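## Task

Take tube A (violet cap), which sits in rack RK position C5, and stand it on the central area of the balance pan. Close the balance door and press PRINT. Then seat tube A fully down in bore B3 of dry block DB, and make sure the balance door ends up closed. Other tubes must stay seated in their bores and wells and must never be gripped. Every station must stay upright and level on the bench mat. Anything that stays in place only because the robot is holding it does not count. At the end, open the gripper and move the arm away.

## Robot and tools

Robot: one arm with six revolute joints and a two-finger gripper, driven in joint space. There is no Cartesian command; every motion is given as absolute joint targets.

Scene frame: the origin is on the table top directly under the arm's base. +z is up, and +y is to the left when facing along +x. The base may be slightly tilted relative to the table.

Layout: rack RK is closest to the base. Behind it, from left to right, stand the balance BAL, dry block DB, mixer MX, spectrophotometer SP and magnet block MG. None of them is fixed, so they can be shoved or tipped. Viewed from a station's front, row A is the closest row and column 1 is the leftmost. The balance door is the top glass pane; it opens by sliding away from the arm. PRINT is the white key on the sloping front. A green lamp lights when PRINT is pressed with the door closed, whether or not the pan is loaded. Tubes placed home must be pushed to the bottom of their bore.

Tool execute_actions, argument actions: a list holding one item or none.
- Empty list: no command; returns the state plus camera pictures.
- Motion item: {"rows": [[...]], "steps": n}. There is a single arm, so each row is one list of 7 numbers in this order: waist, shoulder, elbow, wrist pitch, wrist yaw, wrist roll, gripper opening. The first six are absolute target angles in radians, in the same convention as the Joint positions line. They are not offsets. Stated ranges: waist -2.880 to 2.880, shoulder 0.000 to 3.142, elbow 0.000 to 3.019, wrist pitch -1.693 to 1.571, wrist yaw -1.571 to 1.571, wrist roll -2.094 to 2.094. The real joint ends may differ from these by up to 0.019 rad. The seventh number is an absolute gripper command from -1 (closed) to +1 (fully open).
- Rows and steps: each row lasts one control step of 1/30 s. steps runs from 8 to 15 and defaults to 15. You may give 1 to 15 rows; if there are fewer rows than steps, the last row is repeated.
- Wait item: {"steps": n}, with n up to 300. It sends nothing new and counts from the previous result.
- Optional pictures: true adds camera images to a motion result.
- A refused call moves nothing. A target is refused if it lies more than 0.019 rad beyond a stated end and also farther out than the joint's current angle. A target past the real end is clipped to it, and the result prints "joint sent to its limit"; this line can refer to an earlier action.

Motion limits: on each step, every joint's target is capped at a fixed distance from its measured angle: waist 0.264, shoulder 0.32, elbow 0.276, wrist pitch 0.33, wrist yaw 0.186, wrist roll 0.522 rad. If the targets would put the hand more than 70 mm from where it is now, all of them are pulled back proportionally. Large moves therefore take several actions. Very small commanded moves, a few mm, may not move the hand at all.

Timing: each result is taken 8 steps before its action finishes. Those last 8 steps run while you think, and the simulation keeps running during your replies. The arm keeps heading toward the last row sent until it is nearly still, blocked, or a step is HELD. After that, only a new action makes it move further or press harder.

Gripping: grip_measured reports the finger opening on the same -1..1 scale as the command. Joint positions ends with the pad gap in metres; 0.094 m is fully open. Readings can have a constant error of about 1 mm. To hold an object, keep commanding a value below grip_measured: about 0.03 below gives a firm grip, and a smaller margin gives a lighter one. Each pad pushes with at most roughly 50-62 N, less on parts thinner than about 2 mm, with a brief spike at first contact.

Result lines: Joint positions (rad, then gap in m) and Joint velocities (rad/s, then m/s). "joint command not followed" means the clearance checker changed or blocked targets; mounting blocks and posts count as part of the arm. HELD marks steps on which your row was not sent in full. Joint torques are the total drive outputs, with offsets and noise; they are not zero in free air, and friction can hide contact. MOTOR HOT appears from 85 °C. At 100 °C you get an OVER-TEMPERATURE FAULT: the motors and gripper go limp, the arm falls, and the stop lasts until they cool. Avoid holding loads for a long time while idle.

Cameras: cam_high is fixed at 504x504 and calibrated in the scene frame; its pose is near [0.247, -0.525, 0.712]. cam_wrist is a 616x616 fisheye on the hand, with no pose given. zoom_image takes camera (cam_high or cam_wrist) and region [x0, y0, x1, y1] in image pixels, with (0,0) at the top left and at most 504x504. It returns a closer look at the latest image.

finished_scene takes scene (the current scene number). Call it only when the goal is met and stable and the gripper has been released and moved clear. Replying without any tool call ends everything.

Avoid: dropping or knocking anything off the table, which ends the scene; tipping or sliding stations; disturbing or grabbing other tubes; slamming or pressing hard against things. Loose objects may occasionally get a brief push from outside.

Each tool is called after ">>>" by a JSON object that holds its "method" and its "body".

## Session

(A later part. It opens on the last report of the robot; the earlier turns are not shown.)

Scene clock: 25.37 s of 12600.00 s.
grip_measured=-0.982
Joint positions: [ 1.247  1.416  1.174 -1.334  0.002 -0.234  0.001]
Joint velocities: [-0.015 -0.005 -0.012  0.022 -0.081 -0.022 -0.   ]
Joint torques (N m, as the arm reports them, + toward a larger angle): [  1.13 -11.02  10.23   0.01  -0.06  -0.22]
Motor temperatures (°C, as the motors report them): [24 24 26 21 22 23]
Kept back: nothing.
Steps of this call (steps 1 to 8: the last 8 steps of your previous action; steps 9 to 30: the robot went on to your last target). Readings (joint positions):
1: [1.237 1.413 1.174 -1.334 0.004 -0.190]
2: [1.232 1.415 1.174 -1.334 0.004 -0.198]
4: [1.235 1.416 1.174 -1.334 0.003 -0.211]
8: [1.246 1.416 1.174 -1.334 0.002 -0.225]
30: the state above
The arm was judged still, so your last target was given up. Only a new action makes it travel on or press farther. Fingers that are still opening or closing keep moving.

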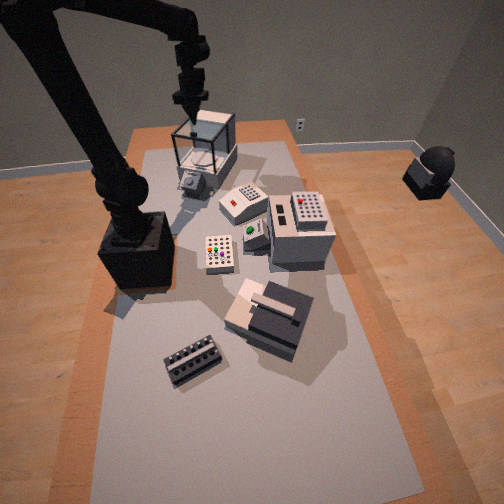

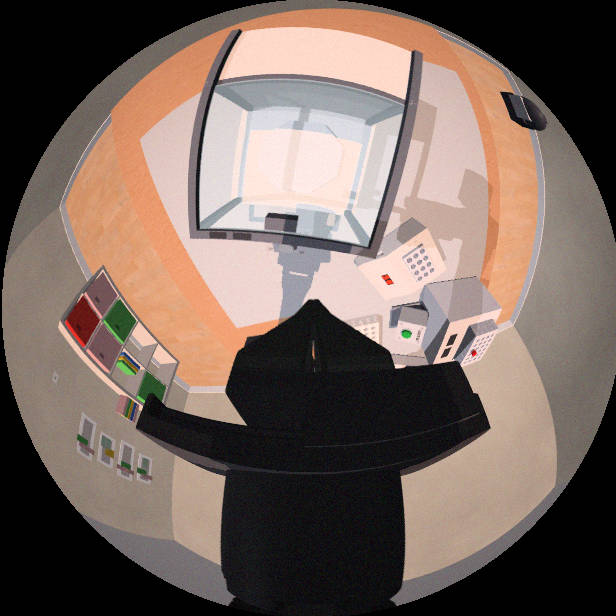

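>>> {"method": "execute_actions", "body": {"actions": [{"rows":[[1.315,1.47,1.14,-1.21,0,-0.25,-1]]}]}}

>>> {"method": "execute_actions", "body": {"actions": [{"steps":25}], "pictures": true}}

>>> {"method": "zoom_image", "body": {"camera": "cam_high", "region": [140, 60, 280, 200]}}

Scene clock: 26.00 s of 12600.00 s.
grip_measured=-0.982
Joint positions: [ 1.307  1.471  1.135 -1.222  0.001 -0.234  0.001]
Joint velocities: [ 0.142  0.22  -0.12   0.032 -0.037 -0.066 -0.001]
Joint torques (N m, as the arm reports them, + toward a larger angle): [ -0.06 -12.32   8.27   0.1   -0.02  -0.22]
Motor temperatures (°C, as the motors report them): [24 24 26 21 22 23]
Steps of this call (steps 1 to 12: nothing new was sent; steps 13 to 19: the first 7 steps of this action). Readings (joint positions):
13: [1.250 1.417 1.168 -1.315 0.003 -0.234]
14: [1.258 1.420 1.161 -1.280 0.003 -0.234]
16: [1.281 1.440 1.148 -1.238 0.003 -0.234]
19: the state above

Scene clock: 26.83 s of 12600.00 s.
grip_measured=-0.982
Joint positions: [ 1.311  1.482  1.126 -1.22   0.001 -0.235  0.001]
Joint velocities: [-0.015  0.005 -0.002 -0.012 -0.022 -0.037 -0.   ]
Joint torques (N m, as the arm reports them, + toward a larger angle): [  0.51 -12.05   8.27   0.19  -0.02  -0.21]
Motor temperatures (°C, as the motors report them): [24 24 26 21 22 23]
Kept back: nothing.
Steps of this call (steps 1 to 8: the last 8 steps of your previous action; steps 9 to 25: the robot went on to your last target). Readings (joint positions):
1: [1.311 1.477 1.131 -1.222 0.001 -0.235]
2: [1.311 1.481 1.128 -1.222 0.001 -0.235]
4: [1.311 1.482 1.126 -1.222 0.001 -0.235]
8: [1.311 1.482 1.126 -1.220 0.001 -0.235]
25: the state above

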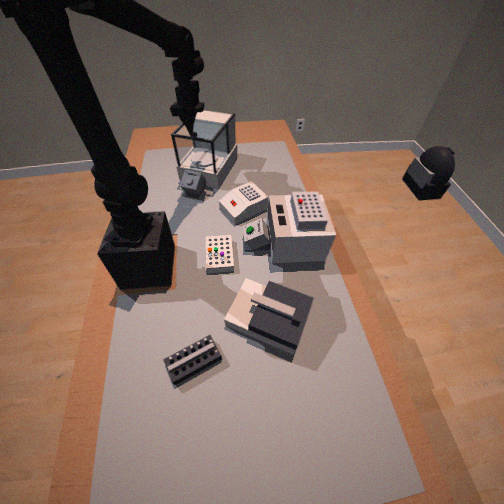

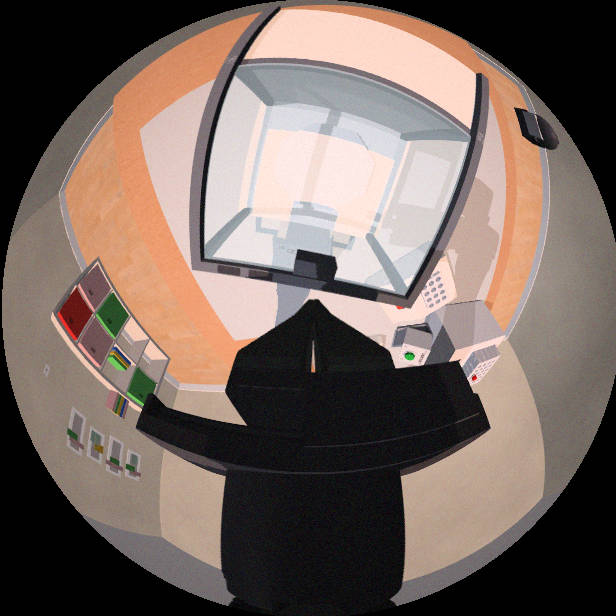

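Region (140, 60, 280, 200) of cam_high's 504x504 image, scaled by 3.600, with more detail than that image has.

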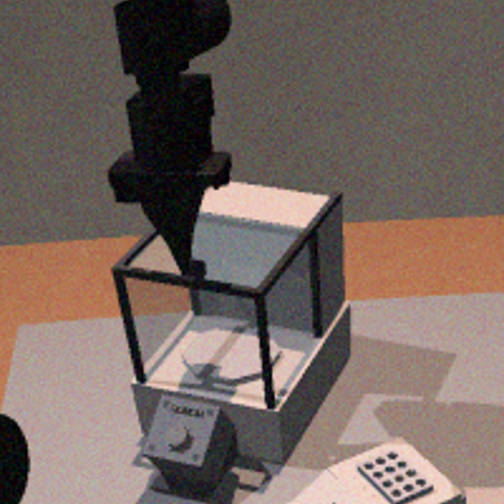

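>>> {"method": "execute_actions", "body": {"actions": [{"rows":[[1.31,1.5,1.17,-1.2,0,-0.25,-1],[1.31,1.51,1.18,-1.2,0,-0.25,-1],[1.31,1.52,1.19,-1.2,0,-0.25,-1],[1.30,1.53,1.2,-1.2,0,-0.25,-1],[1.30,1.54,1.205,-1.19,0,-0.25,-1],[1.29,1.55,1.215,-1.19,0,-0.25,-1],[1.29,1.56,1.225,-1.19,0,-0.25,-1],[1.28,1.57,1.235,-1.19,0,-0.25,-1],[1.275,1.585,1.245,-1.185,0,-0.25,-1]]}]}}

>>> {"method": "execute_actions", "body": {"actions": [{"steps":25}], "pictures": true}}

>>> {"method": "zoom_image", "body": {"camera": "cam_high", "region": [140, 60, 280, 200]}}

Scene clock: 27.77 s of 12600.00 s.
grip_measured=-0.983
Joint positions: [ 1.311  1.529  1.158 -1.209  0.001 -0.235  0.001]
Joint velocities: [-0.024  0.347  0.217  0.007  0.022  0.037 -0.   ]
Joint torques (N m, as the arm reports them, + toward a larger angle): [ -1.15 -10.99  11.04   0.52  -0.03  -0.22]
Motor temperatures (°C, as the motors report them): [24 24 27 21 22 23]
Steps of this call (steps 1 to 15: the robot went on to your last target; steps 16 to 21: nothing new was sent; steps 22 to 28: the first 7 steps of this action). Readings (joint positions):
22: [1.311 1.483 1.126 -1.219 0.001 -0.235]
23: [1.311 1.485 1.127 -1.217 0.001 -0.235]
25: [1.311 1.497 1.135 -1.215 0.001 -0.235]
28: the state above

Scene clock: 28.60 s of 12600.00 s.
grip_measured=-0.983
Joint positions: [ 1.287  1.587  1.193 -1.202  0.001 -0.235  0.001]
Joint velocities: [-0.005 -0.015  0.017  0.007 -0.066  0.022 -0.001]
Joint torques (N m, as the arm reports them, + toward a larger angle): [ -0.67 -12.59  10.93   0.4   -0.02  -0.22]
Motor temperatures (°C, as the motors report them): [24 24 27 21 22 23]
Kept back: nothing.
Steps of this call (steps 1 to 8: the last 8 steps of your previous action; steps 9 to 25: the robot went on to your last target). Readings (joint positions):
1: [1.309 1.541 1.166 -1.209 0.001 -0.235]
2: [1.307 1.553 1.175 -1.209 0.001 -0.235]
4: [1.299 1.574 1.188 -1.206 0.001 -0.235]
8: [1.288 1.587 1.193 -1.202 0.001 -0.235]
25: the state above

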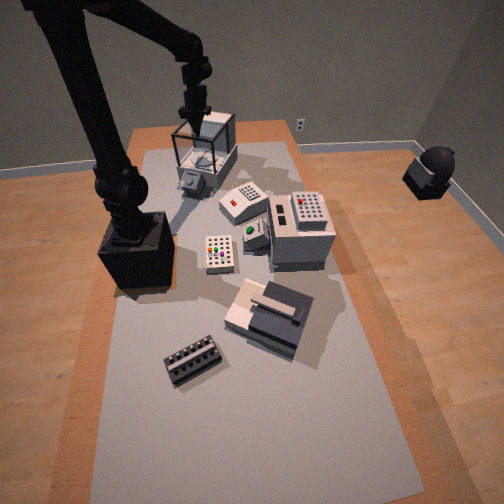

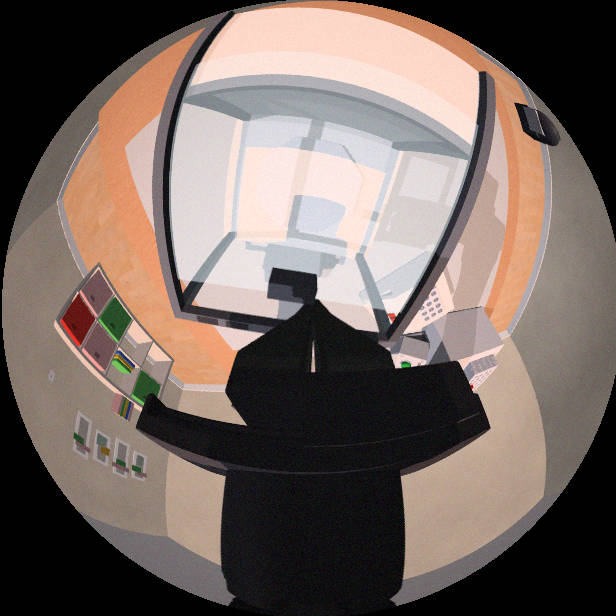

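Region (140, 60, 280, 200) of cam_high's 504x504 image, scaled by 3.600, with more detail than that image has.

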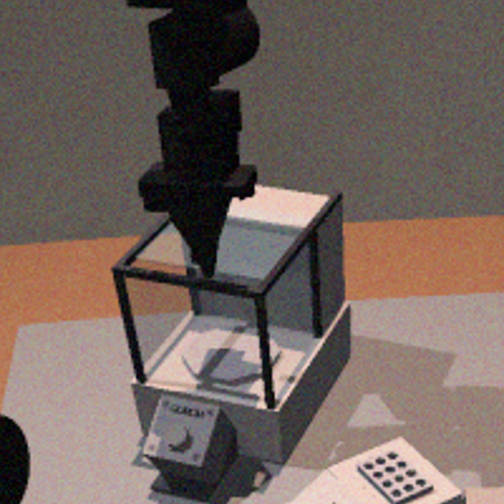

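>>> {"method": "execute_actions", "body": {"actions": [{"rows":[[1.325,1.585,1.255,-1.19,0,-0.25,-1],[1.325,1.585,1.255,-1.19,0,-0.25,-1],[1.325,1.59,1.265,-1.19,0,-0.25,-1],[1.325,1.6,1.275,-1.19,0,-0.25,-1],[1.325,1.61,1.285,-1.19,0,-0.25,-1],[1.32,1.62,1.295,-1.19,0,-0.25,-1],[1.31,1.63,1.305,-1.19,0,-0.25,-1],[1.31,1.64,1.315,-1.19,0,-0.25,-1],[1.3,1.65,1.325,-1.19,0,-0.25,-1],[1.3,1.66,1.335,-1.19,0,-0.25,-1],[1.29,1.67,1.345,-1.19,0,-0.25,-1],[1.285,1.68,1.355,-1.19,0,-0.25,-1],[1.28,1.69,1.365,-1.19,0,-0.25,-1]]}]}}

>>> {"method": "execute_actions", "body": {"actions": [{"steps":25}], "pictures": true}}

>>> {"method": "zoom_image", "body": {"camera": "cam_high", "region": [140, 60, 280, 200]}}

Scene clock: 29.40 s of 12600.00 s.
grip_measured=-0.983
Joint positions: [ 1.308  1.6    1.226 -1.202  0.001 -0.235  0.001]
Joint velocities: [ 0.024  0.2    0.364  0.002  0.037 -0.022  0.   ]
Joint torques (N m, as the arm reports them, + toward a larger angle): [  0.37 -11.3   11.45   0.38  -0.02  -0.23]
Motor temperatures (°C, as the motors report them): [24 24 27 21 22 23]
Steps of this call (steps 1 to 15: the robot went on to your last target; steps 16 to 17: nothing new was sent; steps 18 to 24: the first 7 steps of this action). Readings (joint positions):
18: [1.288 1.587 1.193 -1.202 0.001 -0.235]
19: [1.291 1.587 1.194 -1.202 0.001 -0.235]
21: [1.299 1.588 1.199 -1.202 0.001 -0.235]
24: the state above

Scene clock: 30.23 s of 12600.00 s.
grip_measured=-0.983
Joint positions: [ 1.294  1.69   1.315 -1.202  0.001 -0.235  0.001]
Joint velocities: [-0.015  0.005  0.007  0.017 -0.037 -0.007 -0.001]
Joint torques (N m, as the arm reports them, + toward a larger angle): [ -0.83 -14.1   10.78   0.27  -0.02  -0.21]
Motor temperatures (°C, as the motors report them): [24 24 27 21 22 23]
Kept back: nothing.
Steps of this call (steps 1 to 8: the last 8 steps of your previous action; steps 9 to 25: the robot went on to your last target). Readings (joint positions):
1: [1.308 1.608 1.238 -1.202 0.001 -0.235]
2: [1.308 1.617 1.251 -1.202 0.001 -0.235]
4: [1.308 1.638 1.277 -1.202 0.001 -0.235]
8: [1.303 1.677 1.313 -1.202 0.001 -0.235]
25: the state above

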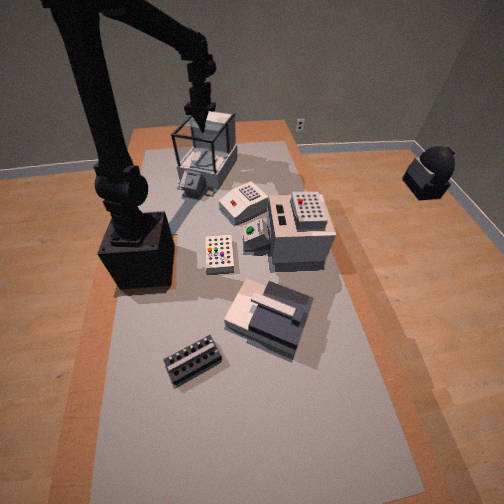

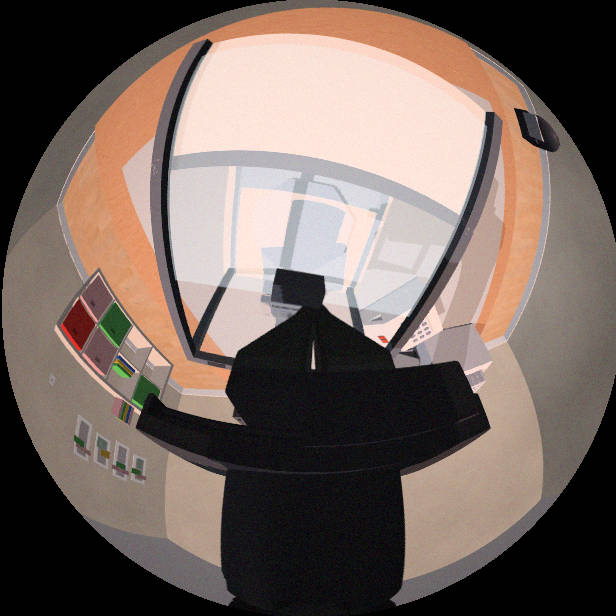

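Region (140, 60, 280, 200) of cam_high's 504x504 image, scaled by 3.600, with more detail than that image has.

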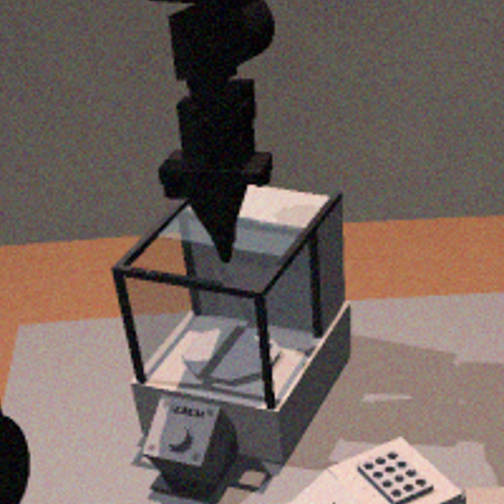

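Working. Continue, little waist change.

>>> {"method": "execute_actions", "body": {"actions": [{"rows":[[1.29,1.7,1.38,-1.195,0,-0.25,-1],[1.29,1.71,1.395,-1.2,0,-0.25,-1],[1.29,1.72,1.41,-1.2,0,-0.25,-1],[1.29,1.73,1.42,-1.205,0,-0.25,-1],[1.29,1.74,1.435,-1.21,0,-0.25,-1],[1.29,1.75,1.45,-1.21,0,-0.25,-1],[1.29,1.76,1.46,-1.215,0,-0.25,-1],[1.28,1.77,1.475,-1.22,0,-0.25,-1],[1.28,1.78,1.49,-1.22,0,-0.25,-1],[1.28,1.79,1.50,-1.225,0,-0.25,-1],[1.28,1.8,1.515,-1.23,0,-0.25,-1],[1.28,1.81,1.53,-1.23,0,-0.25,-1],[1.28,1.82,1.54,-1.235,0,-0.25,-1],[1.28,1.83,1.555,-1.24,0,-0.25,-1]]}]}}

>>> {"method": "execute_actions", "body": {"actions": [{"steps":30}], "pictures": true}}

>>> {"method": "zoom_image", "body": {"camera": "cam_high", "region": [140, 60, 280, 200]}}

Scene clock: 30.93 s of 12600.00 s.
grip_measured=-0.983
Joint positions: [ 1.294  1.73   1.38  -1.212  0.001 -0.235  0.001]
Joint velocities: [-0.015  0.308  0.447 -0.056  0.007  0.066 -0.001]
Joint torques (N m, as the arm reports them, + toward a larger angle): [ -0.19 -13.77  11.13  -0.2    0.    -0.21]
Motor temperatures (°C, as the motors report them): [24 24 27 21 22 23]
Steps of this call (steps 1 to 14: the robot went on to your last target; steps 15 to 21: the first 7 steps of this action). Readings (joint positions):
15: [1.294 1.690 1.316 -1.202 0.001 -0.235]
16: [1.294 1.692 1.319 -1.203 0.001 -0.235]
18: [1.294 1.702 1.336 -1.206 0.001 -0.235]
21: the state above

Scene clock: 31.93 s of 12600.00 s.
grip_measured=-0.983
Joint positions: [ 1.294  1.808  1.486 -1.268  0.001 -0.235  0.001]
Joint velocities: [ 0.005 -0.005 -0.017  0.002  0.007 -0.022 -0.   ]
Joint torques (N m, as the arm reports them, + toward a larger angle): [ -0.78 -14.03  12.43   0.78  -0.02  -0.21]
Motor temperatures (°C, as the motors report them): [24 24 27 21 22 23]
Kept back: nothing.
Steps of this call (steps 1 to 8: the last 8 steps of your previous action; steps 9 to 30: the robot went on to your last target). Readings (joint positions):
1: [1.294 1.741 1.396 -1.214 0.001 -0.235]
2: [1.294 1.752 1.411 -1.216 0.001 -0.235]
4: [1.294 1.773 1.440 -1.221 0.001 -0.235]
8: [1.294 1.803 1.479 -1.258 0.001 -0.235]
30: the state above
The arm was judged still, so your last target was given up. Only a new action makes it travel on or press farther. Fingers that are still opening or closing keep moving.

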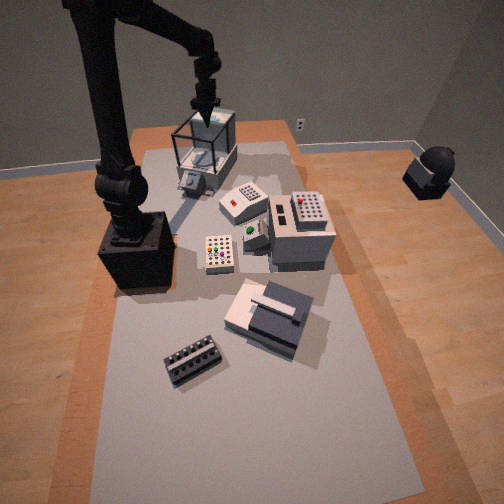

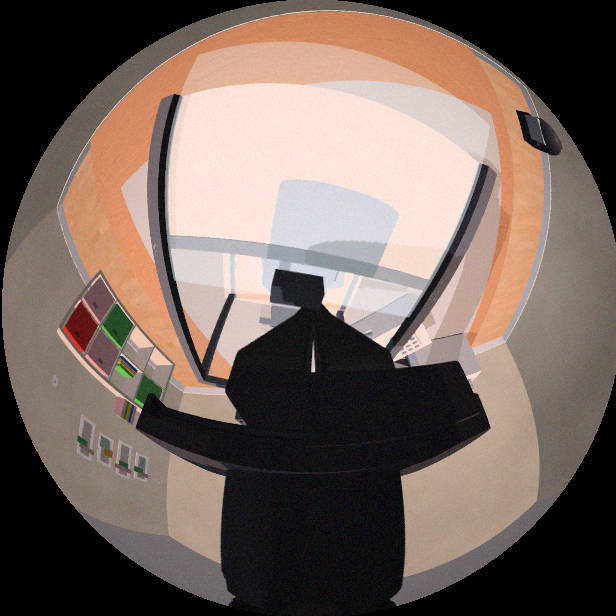

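Region (140, 60, 280, 200) of cam_high's 504x504 image, scaled by 3.600, with more detail than that image has.

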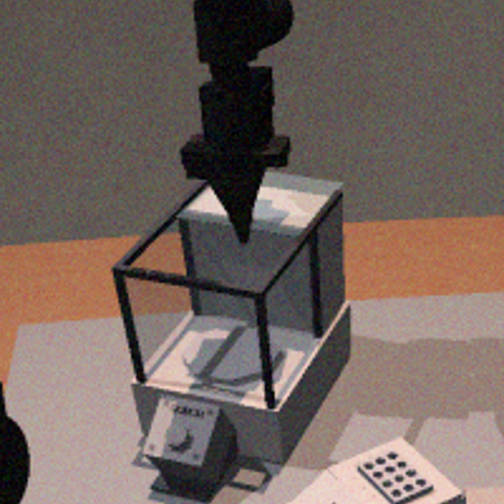

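>>> {"method": "execute_actions", "body": {"actions": [{"rows":[[1.29,1.6,1.4,-1.33,0,-0.25,-1]]}]}}

>>> {"method": "execute_actions", "body": {"actions": [{"rows":[[0.9,1.2,1.0,-1.3,0,-0.25,-0.45]]}]}}

>>> {"method": "execute_actions", "body": {"actions": [{"rows":[[0.3,1.2,0.8,-1.1,0,-0.25,-0.45]]}]}}

>>> {"method": "execute_actions", "body": {"actions": [{"rows":[[0.075,1.38,0.505,-0.67,0,-0.25,-0.45]]}]}}

>>> {"method": "execute_actions", "body": {"actions": [{"steps":20}]}}

>>> {"method": "execute_actions", "body": {"actions": [{"rows":[[0.075,1.43,0.465,-0.57,0,-0.25,-0.45]]}]}}

>>> {"method": "execute_actions", "body": {"actions": [{"rows":[[0.075,1.55,0.447,-0.44,0,-0.25,-0.45]]}]}}

>>> {"method": "execute_actions", "body": {"actions": [{"steps":20}], "pictures": true}}

>>> {"method": "zoom_image", "body": {"camera": "cam_wrist", "region": [230, 230, 390, 390]}}

Scene clock: 32.97 s of 12600.00 s.
grip_measured=-0.983
Joint positions: [ 1.294  1.629  1.376 -1.327  0.001 -0.235  0.001]
Joint velocities: [-0.005 -0.698 -0.022 -0.007 -0.007  0.037 -0.   ]
Joint torques (N m, as the arm reports them, + toward a larger angle): [  0.06 -12.56   9.18  -0.35  -0.02  -0.22]
Motor temperatures (°C, as the motors report them): [24 24 27 21 22 23]
Steps of this call (steps 1 to 24: nothing new was sent; steps 25 to 31: the first 7 steps of this action). Readings (joint positions):
25: [1.294 1.797 1.476 -1.271 0.001 -0.235]
26: [1.294 1.777 1.450 -1.276 0.001 -0.235]
28: [1.294 1.714 1.397 -1.303 0.001 -0.235]
31: the state above

Scene clock: 33.47 s of 12600.00 s.
grip_measured=-0.453
Joint positions: [ 1.116  1.38   1.093 -1.304 -0.004 -0.235  0.026]
Joint velocities: [-1.372 -1.138 -1.043  0.002 -0.022 -0.022 -0.001]
Joint torques (N m, as the arm reports them, + toward a larger angle): [ -1.89 -11.62   9.16  -0.12   0.11  -0.13]
Motor temperatures (°C, as the motors report them): [24 24 27 21 22 23]
Steps of this call (steps 1 to 8: the last 8 steps of your previous action; steps 9 to 15: the first 7 steps of this action). Readings (joint positions):
9: [1.288 1.578 1.361 -1.318 -0.002 -0.235]
10: [1.277 1.558 1.323 -1.307 -0.004 -0.235]
12: [1.231 1.495 1.227 -1.304 -0.004 -0.235]
15: the state above

Scene clock: 33.97 s of 12600.00 s.
grip_measured=-0.452
Joint positions: [ 0.548  1.197  0.808 -1.134 -0.005 -0.235  0.026]
Joint velocities: [-2.183  0.22  -0.457  0.227  0.081  0.007 -0.001]
Joint torques (N m, as the arm reports them, + toward a larger angle): [-1.4  -7.43  9.27  0.48  0.18 -0.17]
Motor temperatures (°C, as the motors report them): [24 24 27 21 22 23]
Steps of this call (steps 1 to 8: the last 8 steps of your previous action; steps 9 to 15: the first 7 steps of this action). Readings (joint positions):
9: [0.864 1.177 0.973 -1.281 -0.003 -0.235]
10: [0.839 1.173 0.947 -1.236 -0.007 -0.235]
12: [0.747 1.177 0.881 -1.176 -0.007 -0.235]
15: the state above

Scene clock: 34.47 s of 12600.00 s.
grip_measured=-0.452
Joint positions: [ 0.12   1.344  0.544 -0.743 -0.    -0.235  0.026]
Joint velocities: [-0.884  0.952 -0.994  1.057  0.007 -0.095 -0.002]
Joint torques (N m, as the arm reports them, + toward a larger angle): [ 0.48 -7.81  7.45 -0.18  0.   -0.2 ]
Motor temperatures (°C, as the motors report them): [24 24 27 21 22 23]
Steps of this call (steps 1 to 8: the last 8 steps of your previous action; steps 9 to 15: the first 7 steps of this action). Readings (joint positions):
9: [0.271 1.215 0.771 -1.083 -0.000 -0.235]
10: [0.259 1.220 0.744 -1.026 -0.002 -0.235]
12: [0.213 1.254 0.667 -0.910 -0.002 -0.235]
15: the state above

Scene clock: 35.13 s of 12600.00 s.
grip_measured=-0.452
Joint positions: [ 0.071  1.39   0.473 -0.681  0.001 -0.236  0.026]
Joint velocities: [-0.015 -0.005  0.017 -0.002  0.037 -0.022 -0.   ]
Joint torques (N m, as the arm reports them, + toward a larger angle): [ 0.34 -6.59  7.36  0.32  0.   -0.2 ]
Motor temperatures (°C, as the motors report them): [24 24 27 21 22 23]
Kept back: nothing.
Steps of this call (steps 1 to 8: the last 8 steps of your previous action; steps 9 to 20: the robot went on to your last target). Readings (joint positions):
1: [0.095 1.374 0.515 -0.718 0.001 -0.235]
2: [0.078 1.396 0.493 -0.707 0.001 -0.235]
4: [0.071 1.412 0.472 -0.703 0.001 -0.235]
8: [0.071 1.398 0.473 -0.685 0.001 -0.236]
20: the state above

Scene clock: 35.37 s of 12600.00 s.
grip_measured=-0.452
Joint positions: [ 0.071  1.429  0.464 -0.584  0.001 -0.236  0.026]
Joint velocities: [-0.015  0.015 -0.032  0.037  0.022 -0.022 -0.   ]
Joint torques (N m, as the arm reports them, + toward a larger angle): [ 0.36 -6.15  4.9   0.46  0.01 -0.2 ]
Motor temperatures (°C, as the motors report them): [24 24 27 21 22 23]
Steps of this call (steps 1 to 7: the first 7 steps of this action). Readings (joint positions):
1: [0.071 1.392 0.470 -0.663 0.001 -0.236]
2: [0.071 1.399 0.466 -0.633 0.001 -0.236]
4: [0.071 1.417 0.465 -0.598 0.001 -0.236]
7: the state above

Scene clock: 35.87 s of 12600.00 s.
grip_measured=-0.452
Joint positions: [ 0.071  1.564  0.448 -0.455  0.001 -0.236  0.026]
Joint velocities: [-0.005  0.112 -0.11  -0.007 -0.051  0.007  0.   ]
Joint torques (N m, as the arm reports them, + toward a larger angle): [ 0.3  -8.33  4.22  0.51  0.01 -0.2 ]
Motor temperatures (°C, as the motors report them): [24 24 27 21 22 23]
Steps of this call (steps 1 to 8: the last 8 steps of your previous action; steps 9 to 15: the first 7 steps of this action). Readings (joint positions):
9: [0.071 1.438 0.459 -0.559 0.001 -0.236]
10: [0.071 1.461 0.456 -0.517 0.001 -0.236]
12: [0.071 1.519 0.456 -0.469 0.001 -0.236]
15: the state above

Scene clock: 36.53 s of 12600.00 s.
grip_measured=-0.452
Joint positions: [ 0.071  1.564  0.44  -0.453  0.001 -0.236  0.026]
Joint velocities: [-0.005  0.005 -0.007  0.012 -0.051 -0.007 -0.001]
Joint torques (N m, as the arm reports them, + toward a larger angle): [ 0.28 -7.87  4.11  0.42  0.   -0.2 ]
Motor temperatures (°C, as the motors report them): [24 24 27 21 22 23]
Kept back: nothing.
Steps of this call (steps 1 to 8: the last 8 steps of your previous action; steps 9 to 15: the robot went on to your last target; steps 16 to 20: nothing new was sent). Readings (joint positions):
1: [0.071 1.565 0.444 -0.455 0.001 -0.236]
2: [0.071 1.564 0.441 -0.455 0.001 -0.236]
4: [0.071 1.564 0.440 -0.455 0.001 -0.236]
8: [0.071 1.564 0.440 -0.453 0.001 -0.236]
20: the state above
The arm was judged still, so your last target was given up. Only a new action makes it travel on or press farther. Fingers that are still opening or closing keep moving.

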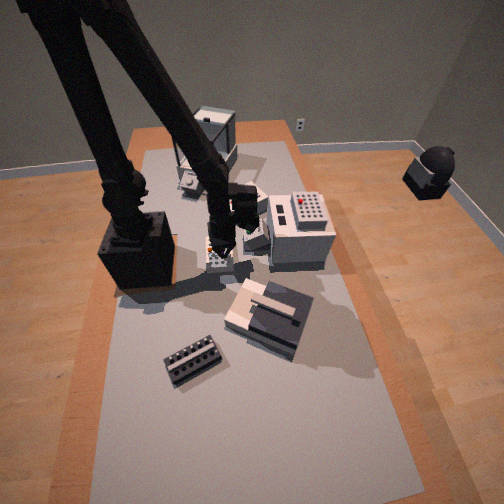

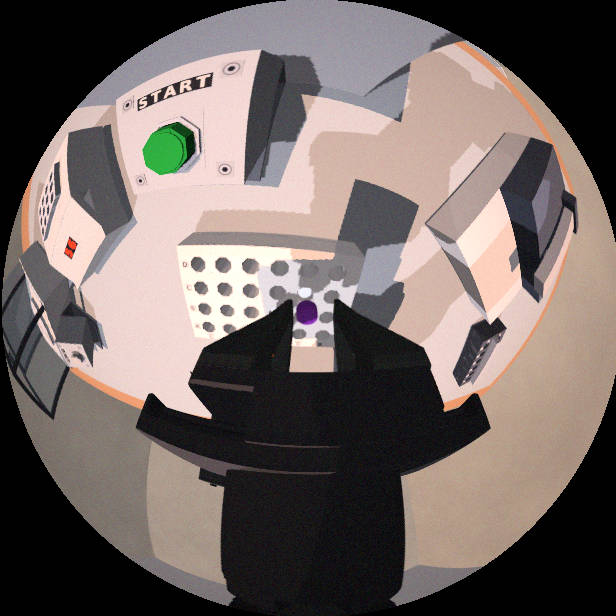

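Region (230, 230, 390, 390) of cam_wrist's 616x616 image, scaled by 3.150, with more detail than that image has.

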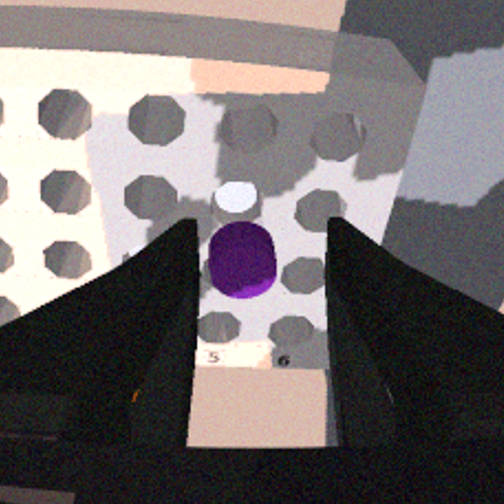

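>>> {"method": "execute_actions", "body": {"actions": [{"rows":[[0.095,1.55,0.447,-0.44,0,-0.25,-0.5],[0.095,1.55,0.447,-0.44,0,-0.25,-0.55],[0.095,1.55,0.447,-0.44,0,-0.25,-0.6],[0.095,1.55,0.447,-0.44,0,-0.25,-0.65],[0.095,1.55,0.447,-0.44,0,-0.25,-0.7],[0.095,1.55,0.447,-0.44,0,-0.25,-0.74],[0.095,1.55,0.447,-0.44,0,-0.25,-0.78]]}]}}

>>> {"method": "execute_actions", "body": {"actions": [{"steps":15}]}}

Scene clock: 37.07 s of 12600.00 s.
grip_measured=-0.754
Joint positions: [ 0.08   1.564  0.44  -0.453  0.001 -0.236  0.012]
Joint velocities: [ 0.005 -0.005  0.007 -0.007  0.007 -0.081 -0.03 ]
Joint torques (N m, as the arm reports them, + toward a larger angle): [ 1.16 -7.67  4.13  0.43  0.02 -0.2 ]
Motor temperatures (°C, as the motors report them): [24 24 27 21 22 23]
Steps of this call (steps 1 to 9: nothing new was sent; steps 10 to 16: the first 7 steps of this action). Readings (joint positions):
10: [0.072 1.564 0.440 -0.453 0.001 -0.236]
11: [0.073 1.564 0.440 -0.453 0.001 -0.236]
13: [0.077 1.564 0.440 -0.453 0.001 -0.236]
16: the state above

Scene clock: 37.57 s of 12600.00 s.
grip_measured=-0.765
Joint positions: [ 0.08   1.564  0.44  -0.453  0.001 -0.236  0.011]
Joint velocities: [ 0.005 -0.015 -0.022 -0.007 -0.022 -0.007 -0.   ]
Joint torques (N m, as the arm reports them, + toward a larger angle): [ 1.05 -7.85  4.12  0.45  0.02 -0.2 ]
Motor temperatures (°C, as the motors report them): [24 24 27 21 22 23]
Kept back: nothing.
Steps of this call (steps 1 to 8: the last 8 steps of your previous action; steps 9 to 15: the robot went on to your last target). Readings (joint positions):
1: [0.080 1.564 0.440 -0.453 0.001 -0.236]
2: [0.080 1.564 0.440 -0.453 0.001 -0.236]
4: [0.080 1.564 0.440 -0.453 0.001 -0.236]
8: [0.080 1.564 0.440 -0.453 0.001 -0.236]
15: the state above
The arm was judged still, so your last target was given up. Only a new action makes it travel on or press farther. Fingers that are still opening or closing keep moving.

>>> {"method": "execute_actions", "body": {"actions": [{"rows":[[0.095,1.55,0.47,-0.45,0,-0.25,-0.8],[0.095,1.53,0.485,-0.47,0,-0.25,-0.8],[0.095,1.51,0.49,-0.5,0,-0.25,-0.8],[0.095,1.49,0.495,-0.52,0,-0.25,-0.8],[0.095,1.47,0.5,-0.55,0,-0.25,-0.8],[0.095,1.45,0.503,-0.57,0,-0.25,-0.8],[0.095,1.43,0.506,-0.6,0,-0.25,-0.8],[0.095,1.41,0.51,-0.62,0,-0.25,-0.8],[0.095,1.39,0.515,-0.65,0,-0.25,-0.8],[0.095,1.37,0.52,-0.67,0,-0.25,-0.8],[0.095,1.35,0.525,-0.7,0,-0.25,-0.8],[0.095,1.33,0.53,-0.72,0,-0.25,-0.8],[0.095,1.31,0.535,-0.75,0,-0.25,-0.8],[0.095,1.29,0.54,-0.77,0,-0.25,-0.8],[0.095,1.27,0.55,-0.8,0,-0.25,-0.8]]}]}}

>>> {"method": "execute_actions", "body": {"actions": [{"steps":25}], "pictures": true}}

>>> {"method": "zoom_image", "body": {"camera": "cam_high", "region": [170, 170, 290, 290]}}

Scene clock: 38.37 s of 12600.00 s.
grip_measured=-0.777
Joint positions: [ 0.08   1.494  0.462 -0.544  0.001 -0.236  0.01 ]
Joint velocities: [-0.015 -0.698  0.095 -0.725  0.007 -0.022 -0.001]
Joint torques (N m, as the arm reports them, + toward a larger angle): [ 1.24 -8.02  6.92 -0.11  0.02 -0.2 ]
Motor temperatures (°C, as the motors report them): [24 24 27 21 22 23]
Steps of this call (steps 1 to 17: nothing new was sent; steps 18 to 24: the first 7 steps of this action). Readings (joint positions):
18: [0.080 1.564 0.440 -0.453 0.001 -0.236]
19: [0.080 1.563 0.442 -0.454 0.001 -0.236]
21: [0.080 1.549 0.449 -0.480 0.001 -0.236]
24: the state above

Scene clock: 39.20 s of 12600.00 s.
grip_measured=-0.777
Joint positions: [ 0.08   1.267  0.514 -0.791  0.001 -0.236  0.01 ]
Joint velocities: [-0.015 -0.024  0.002 -0.012 -0.037 -0.066 -0.   ]
Joint torques (N m, as the arm reports them, + toward a larger angle): [ 1.15 -4.89  8.76 -0.23  0.02 -0.2 ]
Motor temperatures (°C, as the motors report them): [24 24 27 21 22 23]
Kept back: nothing.
Steps of this call (steps 1 to 8: the last 8 steps of your previous action; steps 9 to 25: the robot went on to your last target). Readings (joint positions):
1: [0.080 1.470 0.467 -0.568 0.001 -0.236]
2: [0.080 1.445 0.472 -0.591 0.001 -0.236]
4: [0.080 1.397 0.482 -0.639 0.001 -0.236]
8: [0.080 1.313 0.503 -0.738 0.001 -0.236]
25: the state above

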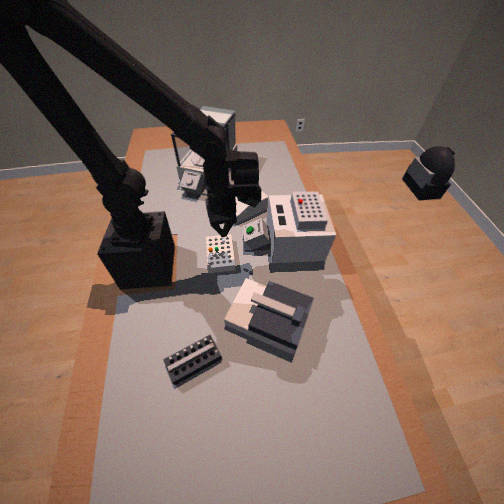

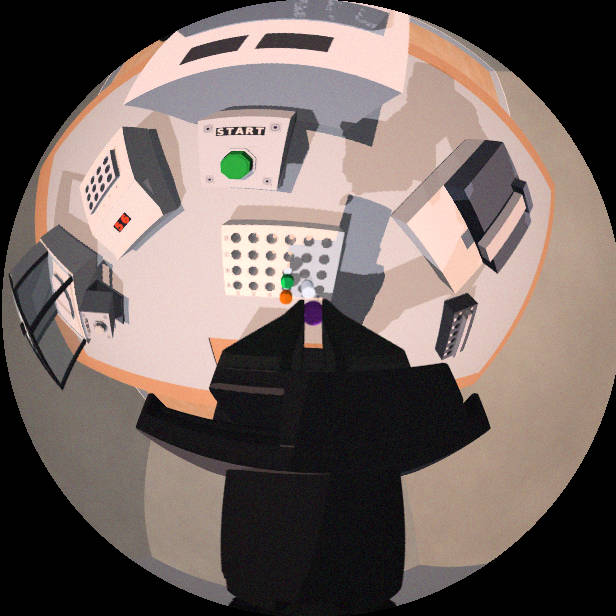

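Region (170, 170, 290, 290) of cam_high's 504x504 image, scaled by 4.200, with more detail than that image has.

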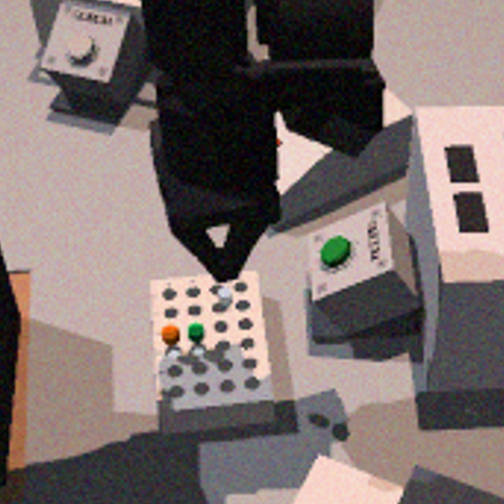

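>>> {"method": "execute_actions", "body": {"actions": [{"rows":[[0.4,1.15,0.95,-1.3,0,-0.25,-0.8]]}]}}

>>> {"method": "execute_actions", "body": {"actions": [{"rows":[[1.0,1.3,1.2,-1.42,0,-0.3,-0.8]]}]}}

>>> {"method": "execute_actions", "body": {"actions": [{"rows":[[1.29,1.5,1.4,-1.42,0,-0.4,-0.8]]}]}}

>>> {"method": "execute_actions", "body": {"actions": [{"rows":[[1.29,1.64,1.47,-1.36,0,-0.4,-0.8]]}]}}

>>> {"method": "execute_actions", "body": {"actions": [{"steps":25}], "pictures": true}}

>>> {"method": "zoom_image", "body": {"camera": "cam_high", "region": [140, 60, 280, 200]}}

Scene clock: 39.93 s of 12600.00 s.
grip_measured=-0.777
Joint positions: [ 0.294  1.213  0.694 -1.125  0.003 -0.236  0.01 ]
Joint velocities: [ 0.796 -0.259  0.984 -1.087 -0.007  0.007  0.   ]
Joint torques (N m, as the arm reports them, + toward a larger angle): [-0.34 -6.93 10.79  0.08  0.02 -0.12]
Motor temperatures (°C, as the motors report them): [24 24 27 21 22 23]
Steps of this call (steps 1 to 15: the robot went on to your last target; steps 16 to 22: the first 7 steps of this action). Readings (joint positions):
16: [0.089 1.265 0.524 -0.820 0.005 -0.236]
17: [0.115 1.260 0.543 -0.877 0.006 -0.236]
19: [0.189 1.242 0.594 -0.984 0.006 -0.236]
22: the state above

Scene clock: 40.43 s of 12600.00 s.
grip_measured=-0.777
Joint positions: [ 0.678  1.273  1.111 -1.378  0.007 -0.257  0.01 ]
Joint velocities: [ 1.705  0.444  0.452 -0.1   -0.022 -0.154  0.   ]
Joint torques (N m, as the arm reports them, + toward a larger angle): [ 1.41 -9.58  9.82 -0.64 -0.14 -0.24]
Motor temperatures (°C, as the motors report them): [24 24 27 21 22 23]
Steps of this call (steps 1 to 8: the last 8 steps of your previous action; steps 9 to 15: the first 7 steps of this action). Readings (joint positions):
9: [0.403 1.152 0.945 -1.295 0.006 -0.238]
10: [0.429 1.167 0.973 -1.326 0.008 -0.241]
12: [0.515 1.212 1.037 -1.361 0.008 -0.247]
15: the state above

Scene clock: 40.93 s of 12600.00 s.
grip_measured=-0.777
Joint positions: [ 1.233  1.476  1.327 -1.419  0.003 -0.344  0.01 ]
Joint velocities: [ 1.021  0.757  0.74   0.017 -0.037 -0.242 -0.001]
Joint torques (N m, as the arm reports them, + toward a larger angle): [ -0.38 -13.55   9.73  -0.28  -0.01  -0.2 ]
Motor temperatures (°C, as the motors report them): [24 24 27 21 22 23]
Steps of this call (steps 1 to 8: the last 8 steps of your previous action; steps 9 to 15: the first 7 steps of this action). Readings (joint positions):
9: [1.047 1.318 1.155 -1.412 -0.000 -0.288]
10: [1.064 1.335 1.176 -1.418 0.003 -0.296]
12: [1.125 1.389 1.235 -1.419 0.003 -0.313]
15: the state above

Scene clock: 41.43 s of 12600.00 s.
grip_measured=-0.777
Joint positions: [ 1.304  1.643  1.437 -1.364 -0.002 -0.383  0.01 ]
Joint velocities: [-0.015  0.347 -0.007  0.002 -0.081 -0.022 -0.   ]
Joint torques (N m, as the arm reports them, + toward a larger angle): [ -0.92 -16.13  10.03  -0.02   0.1   -0.21]
Motor temperatures (°C, as the motors report them): [24 24 27 21 22 23]
Steps of this call (steps 1 to 8: the last 8 steps of your previous action; steps 9 to 15: the first 7 steps of this action). Readings (joint positions):
9: [1.306 1.526 1.366 -1.414 -0.002 -0.380]
10: [1.305 1.543 1.385 -1.408 -0.002 -0.381]
12: [1.304 1.591 1.424 -1.383 -0.002 -0.382]
15: the state above

Scene clock: 42.27 s of 12600.00 s.
grip_measured=-0.777
Joint positions: [ 1.304  1.661  1.437 -1.364 -0.002 -0.384  0.01 ]
Joint velocities: [-0.005 -0.005 -0.007 -0.012  0.066 -0.022 -0.   ]
Joint torques (N m, as the arm reports them, + toward a larger angle): [ -0.82 -16.04  10.07  -0.03   0.1   -0.22]
Motor temperatures (°C, as the motors report them): [24 24 27 21 22 23]
Kept back: nothing.
Steps of this call (steps 1 to 8: the last 8 steps of your previous action; steps 9 to 25: the robot went on to your last target). Readings (joint positions):
1: [1.304 1.654 1.437 -1.364 -0.002 -0.383]
2: [1.304 1.662 1.437 -1.364 -0.002 -0.383]
4: [1.304 1.665 1.437 -1.364 -0.002 -0.384]
8: [1.304 1.661 1.437 -1.364 -0.002 -0.384]
25: the state above

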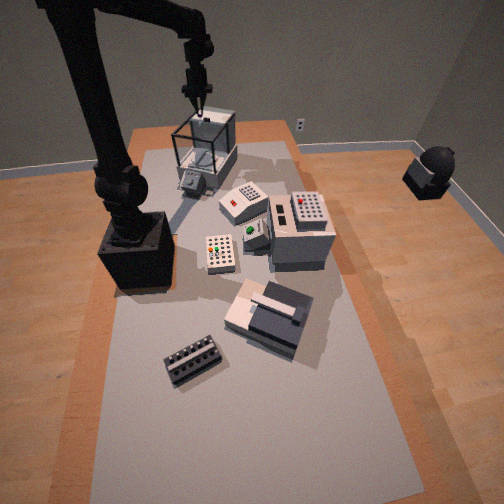

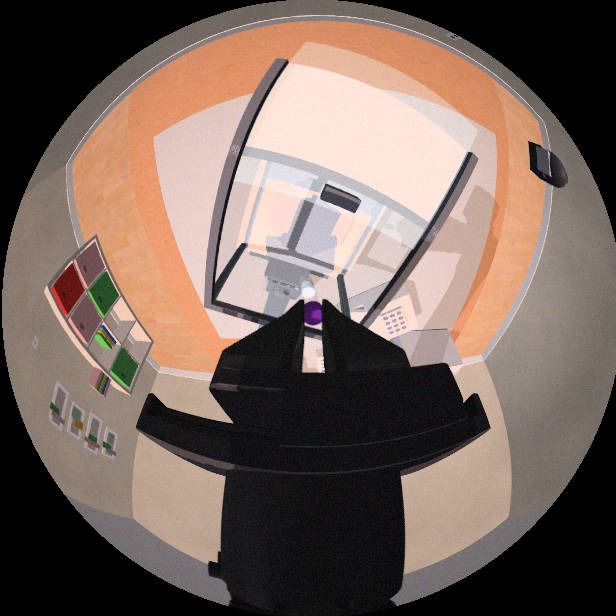

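Region (140, 60, 280, 200) of cam_high's 504x504 image, scaled by 3.600, with more detail than that image has.

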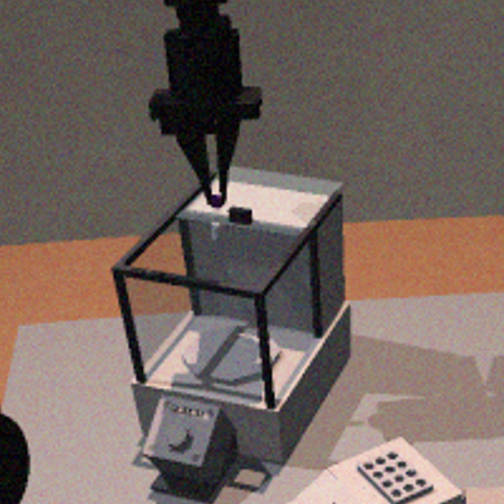

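>>> {"method": "execute_actions", "body": {"actions": [{"rows":[[1.29,1.65,1.43,-1.33,0,-0.2,-0.8],[1.29,1.66,1.41,-1.3,0,0,-0.8],[1.29,1.67,1.39,-1.27,0,0,-0.8],[1.29,1.68,1.37,-1.24,0,0,-0.8],[1.29,1.69,1.35,-1.21,0,0,-0.8],[1.29,1.7,1.335,-1.18,0,0,-0.8],[1.29,1.71,1.32,-1.15,0,0,-0.8],[1.29,1.72,1.31,-1.13,0,0,-0.8]]}]}}

>>> {"method": "execute_actions", "body": {"actions": [{"steps":30}], "pictures": true}}

>>> {"method": "zoom_image", "body": {"camera": "cam_high", "region": [140, 60, 280, 200]}}

Scene clock: 44.03 s of 12600.00 s.
grip_measured=-0.777
Joint positions: [ 1.304  1.67   1.35  -1.217 -0.002 -0.108  0.01 ]
Joint velocities: [ 0.015  0.19  -0.53   0.818 -0.007  0.652 -0.001]
Joint torques (N m, as the arm reports them, + toward a larger angle): [ -0.87 -11.78   7.58   0.11   0.12   0.14]
Motor temperatures (°C, as the motors report them): [24 24 27 21 22 23]
Steps of this call (steps 1 to 15: the robot went on to your last target; steps 16 to 46: nothing new was sent; steps 47 to 53: the first 7 steps of this action). Readings (joint positions):
47: [1.304 1.661 1.435 -1.360 -0.002 -0.359]
48: [1.304 1.661 1.430 -1.347 -0.002 -0.300]
50: [1.304 1.661 1.406 -1.300 -0.002 -0.197]
53: the state above

Scene clock: 45.03 s of 12600.00 s.
grip_measured=-0.777
Joint positions: [ 1.304  1.74   1.293 -1.14  -0.002 -0.016  0.01 ]
Joint velocities: [-0.005 -0.015 -0.002 -0.002 -0.022  0.037  0.   ]
Joint torques (N m, as the arm reports them, + toward a larger angle): [ -0.79 -16.02   8.1    0.19   0.13   0.15]
Motor temperatures (°C, as the motors report them): [24 24 27 21 22 23]
Kept back: nothing.
Steps of this call (steps 1 to 8: the last 8 steps of your previous action; steps 9 to 30: the robot went on to your last target). Readings (joint positions):
1: [1.304 1.678 1.333 -1.190 -0.002 -0.090]
2: [1.304 1.690 1.320 -1.170 -0.002 -0.075]
4: [1.304 1.716 1.304 -1.151 -0.002 -0.053]
8: [1.304 1.741 1.293 -1.143 -0.002 -0.031]
30: the state above
The arm was judged still, so your last target was given up. Only a new action makes it travel on or press farther. Fingers that are still opening or closing keep moving.

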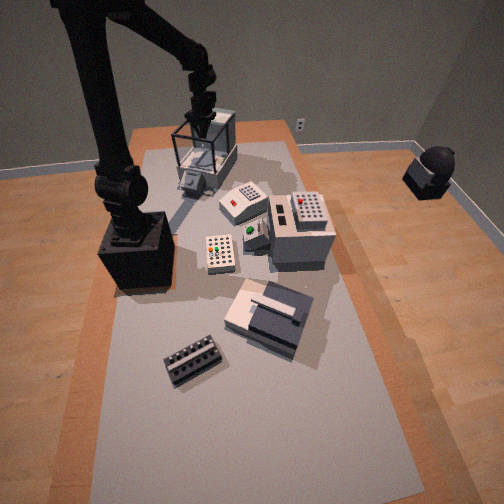

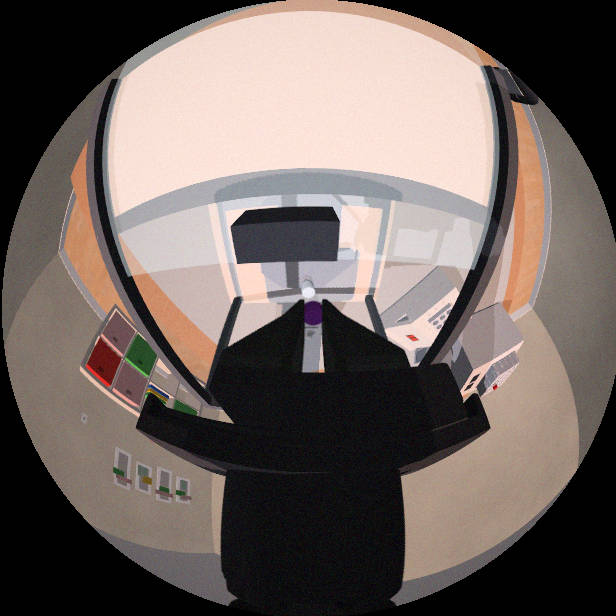

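Region (140, 60, 280, 200) of cam_high's 504x504 image, scaled by 3.600, with more detail than that image has.

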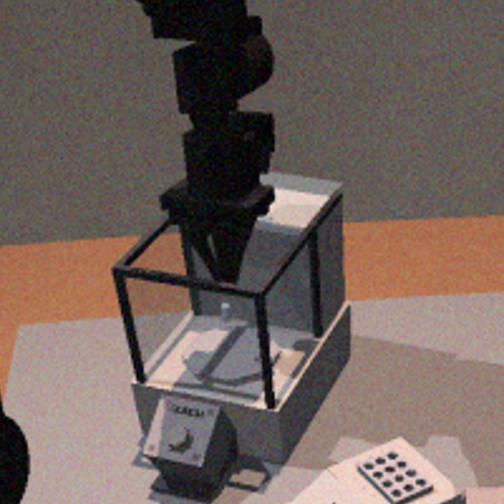

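>>> {"method": "execute_actions", "body": {"actions": [{"rows":[[1.29,1.73,1.295,-1.11,0,0,-0.8],[1.29,1.735,1.28,-1.09,0,0,-0.8],[1.29,1.74,1.27,-1.07,0,0,-0.8],[1.29,1.745,1.26,-1.055,0,0,-0.8]]}]}}

>>> {"method": "execute_actions", "body": {"actions": [{"steps":30}], "pictures": true}}

>>> {"method": "zoom_image", "body": {"camera": "cam_high", "region": [140, 60, 280, 200]}}

Scene clock: 45.80 s of 12600.00 s.
grip_measured=-0.777
Joint positions: [ 1.304  1.741  1.257 -1.071 -0.002 -0.016  0.01 ]
Joint velocities: [ 0.005  0.024 -0.139  0.081 -0.051 -0.022  0.001]
Joint torques (N m, as the arm reports them, + toward a larger angle): [ -0.82 -14.41   7.54   0.3    0.13   0.15]
Motor temperatures (°C, as the motors report them): [24 24 27 21 22 23]
Steps of this call (steps 1 to 16: nothing new was sent; steps 17 to 23: the first 7 steps of this action). Readings (joint positions):
17: [1.304 1.740 1.292 -1.137 -0.002 -0.016]
18: [1.304 1.740 1.289 -1.127 -0.002 -0.016]
20: [1.304 1.740 1.277 -1.095 -0.002 -0.016]
23: the state above

Scene clock: 46.80 s of 12600.00 s.
grip_measured=-0.777
Joint positions: [ 1.304  1.744  1.251 -1.066 -0.002 -0.016  0.01 ]
Joint velocities: [ 0.015 -0.005 -0.007 -0.007 -0.007  0.007 -0.   ]
Joint torques (N m, as the arm reports them, + toward a larger angle): [ -0.79 -14.17   7.32   0.26   0.13   0.15]
Motor temperatures (°C, as the motors report them): [24 24 27 21 22 23]
Kept back: nothing.
Steps of this call (steps 1 to 8: the last 8 steps of your previous action; steps 9 to 15: the robot went on to your last target; steps 16 to 30: nothing new was sent). Readings (joint positions):
1: [1.304 1.742 1.254 -1.070 -0.002 -0.016]
2: [1.304 1.743 1.252 -1.069 -0.002 -0.016]
4: [1.304 1.744 1.251 -1.068 -0.002 -0.016]
8: [1.304 1.744 1.251 -1.066 -0.002 -0.016]
30: the state above
The arm was judged still, so your last target was given up. Only a new action makes it travel on or press farther. Fingers that are still opening or closing keep moving.

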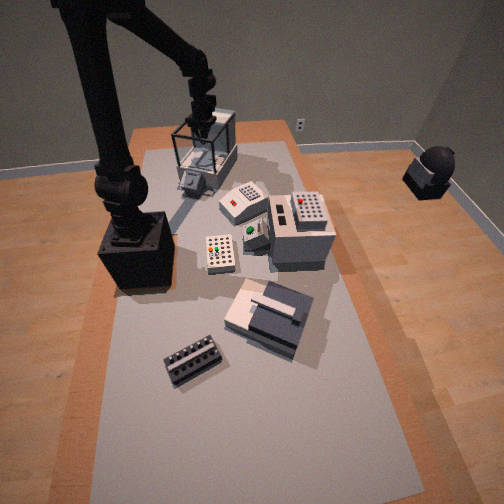

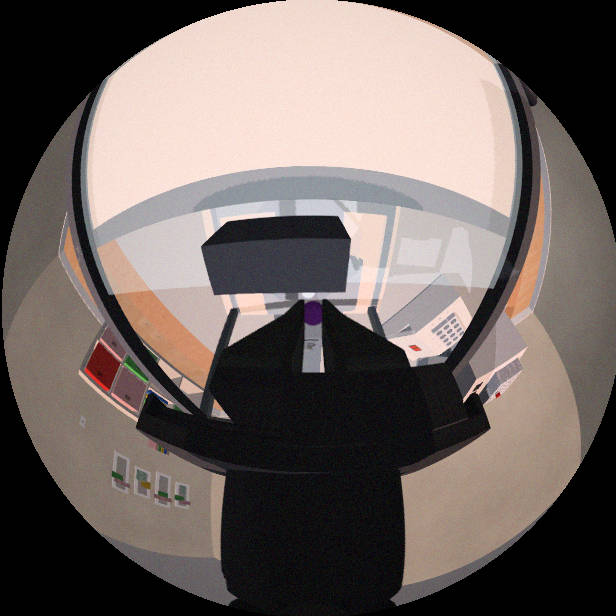

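Region (140, 60, 280, 200) of cam_high's 504x504 image, scaled by 3.600, with more detail than that image has.

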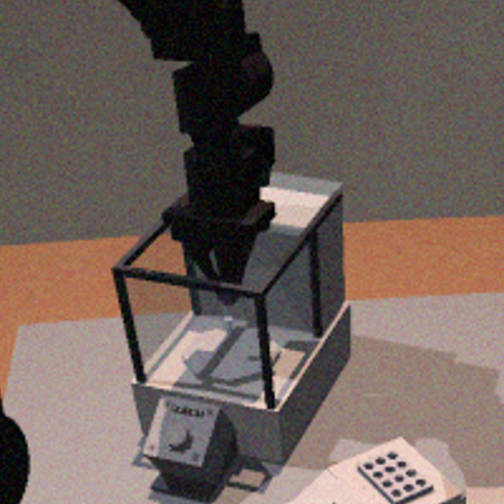

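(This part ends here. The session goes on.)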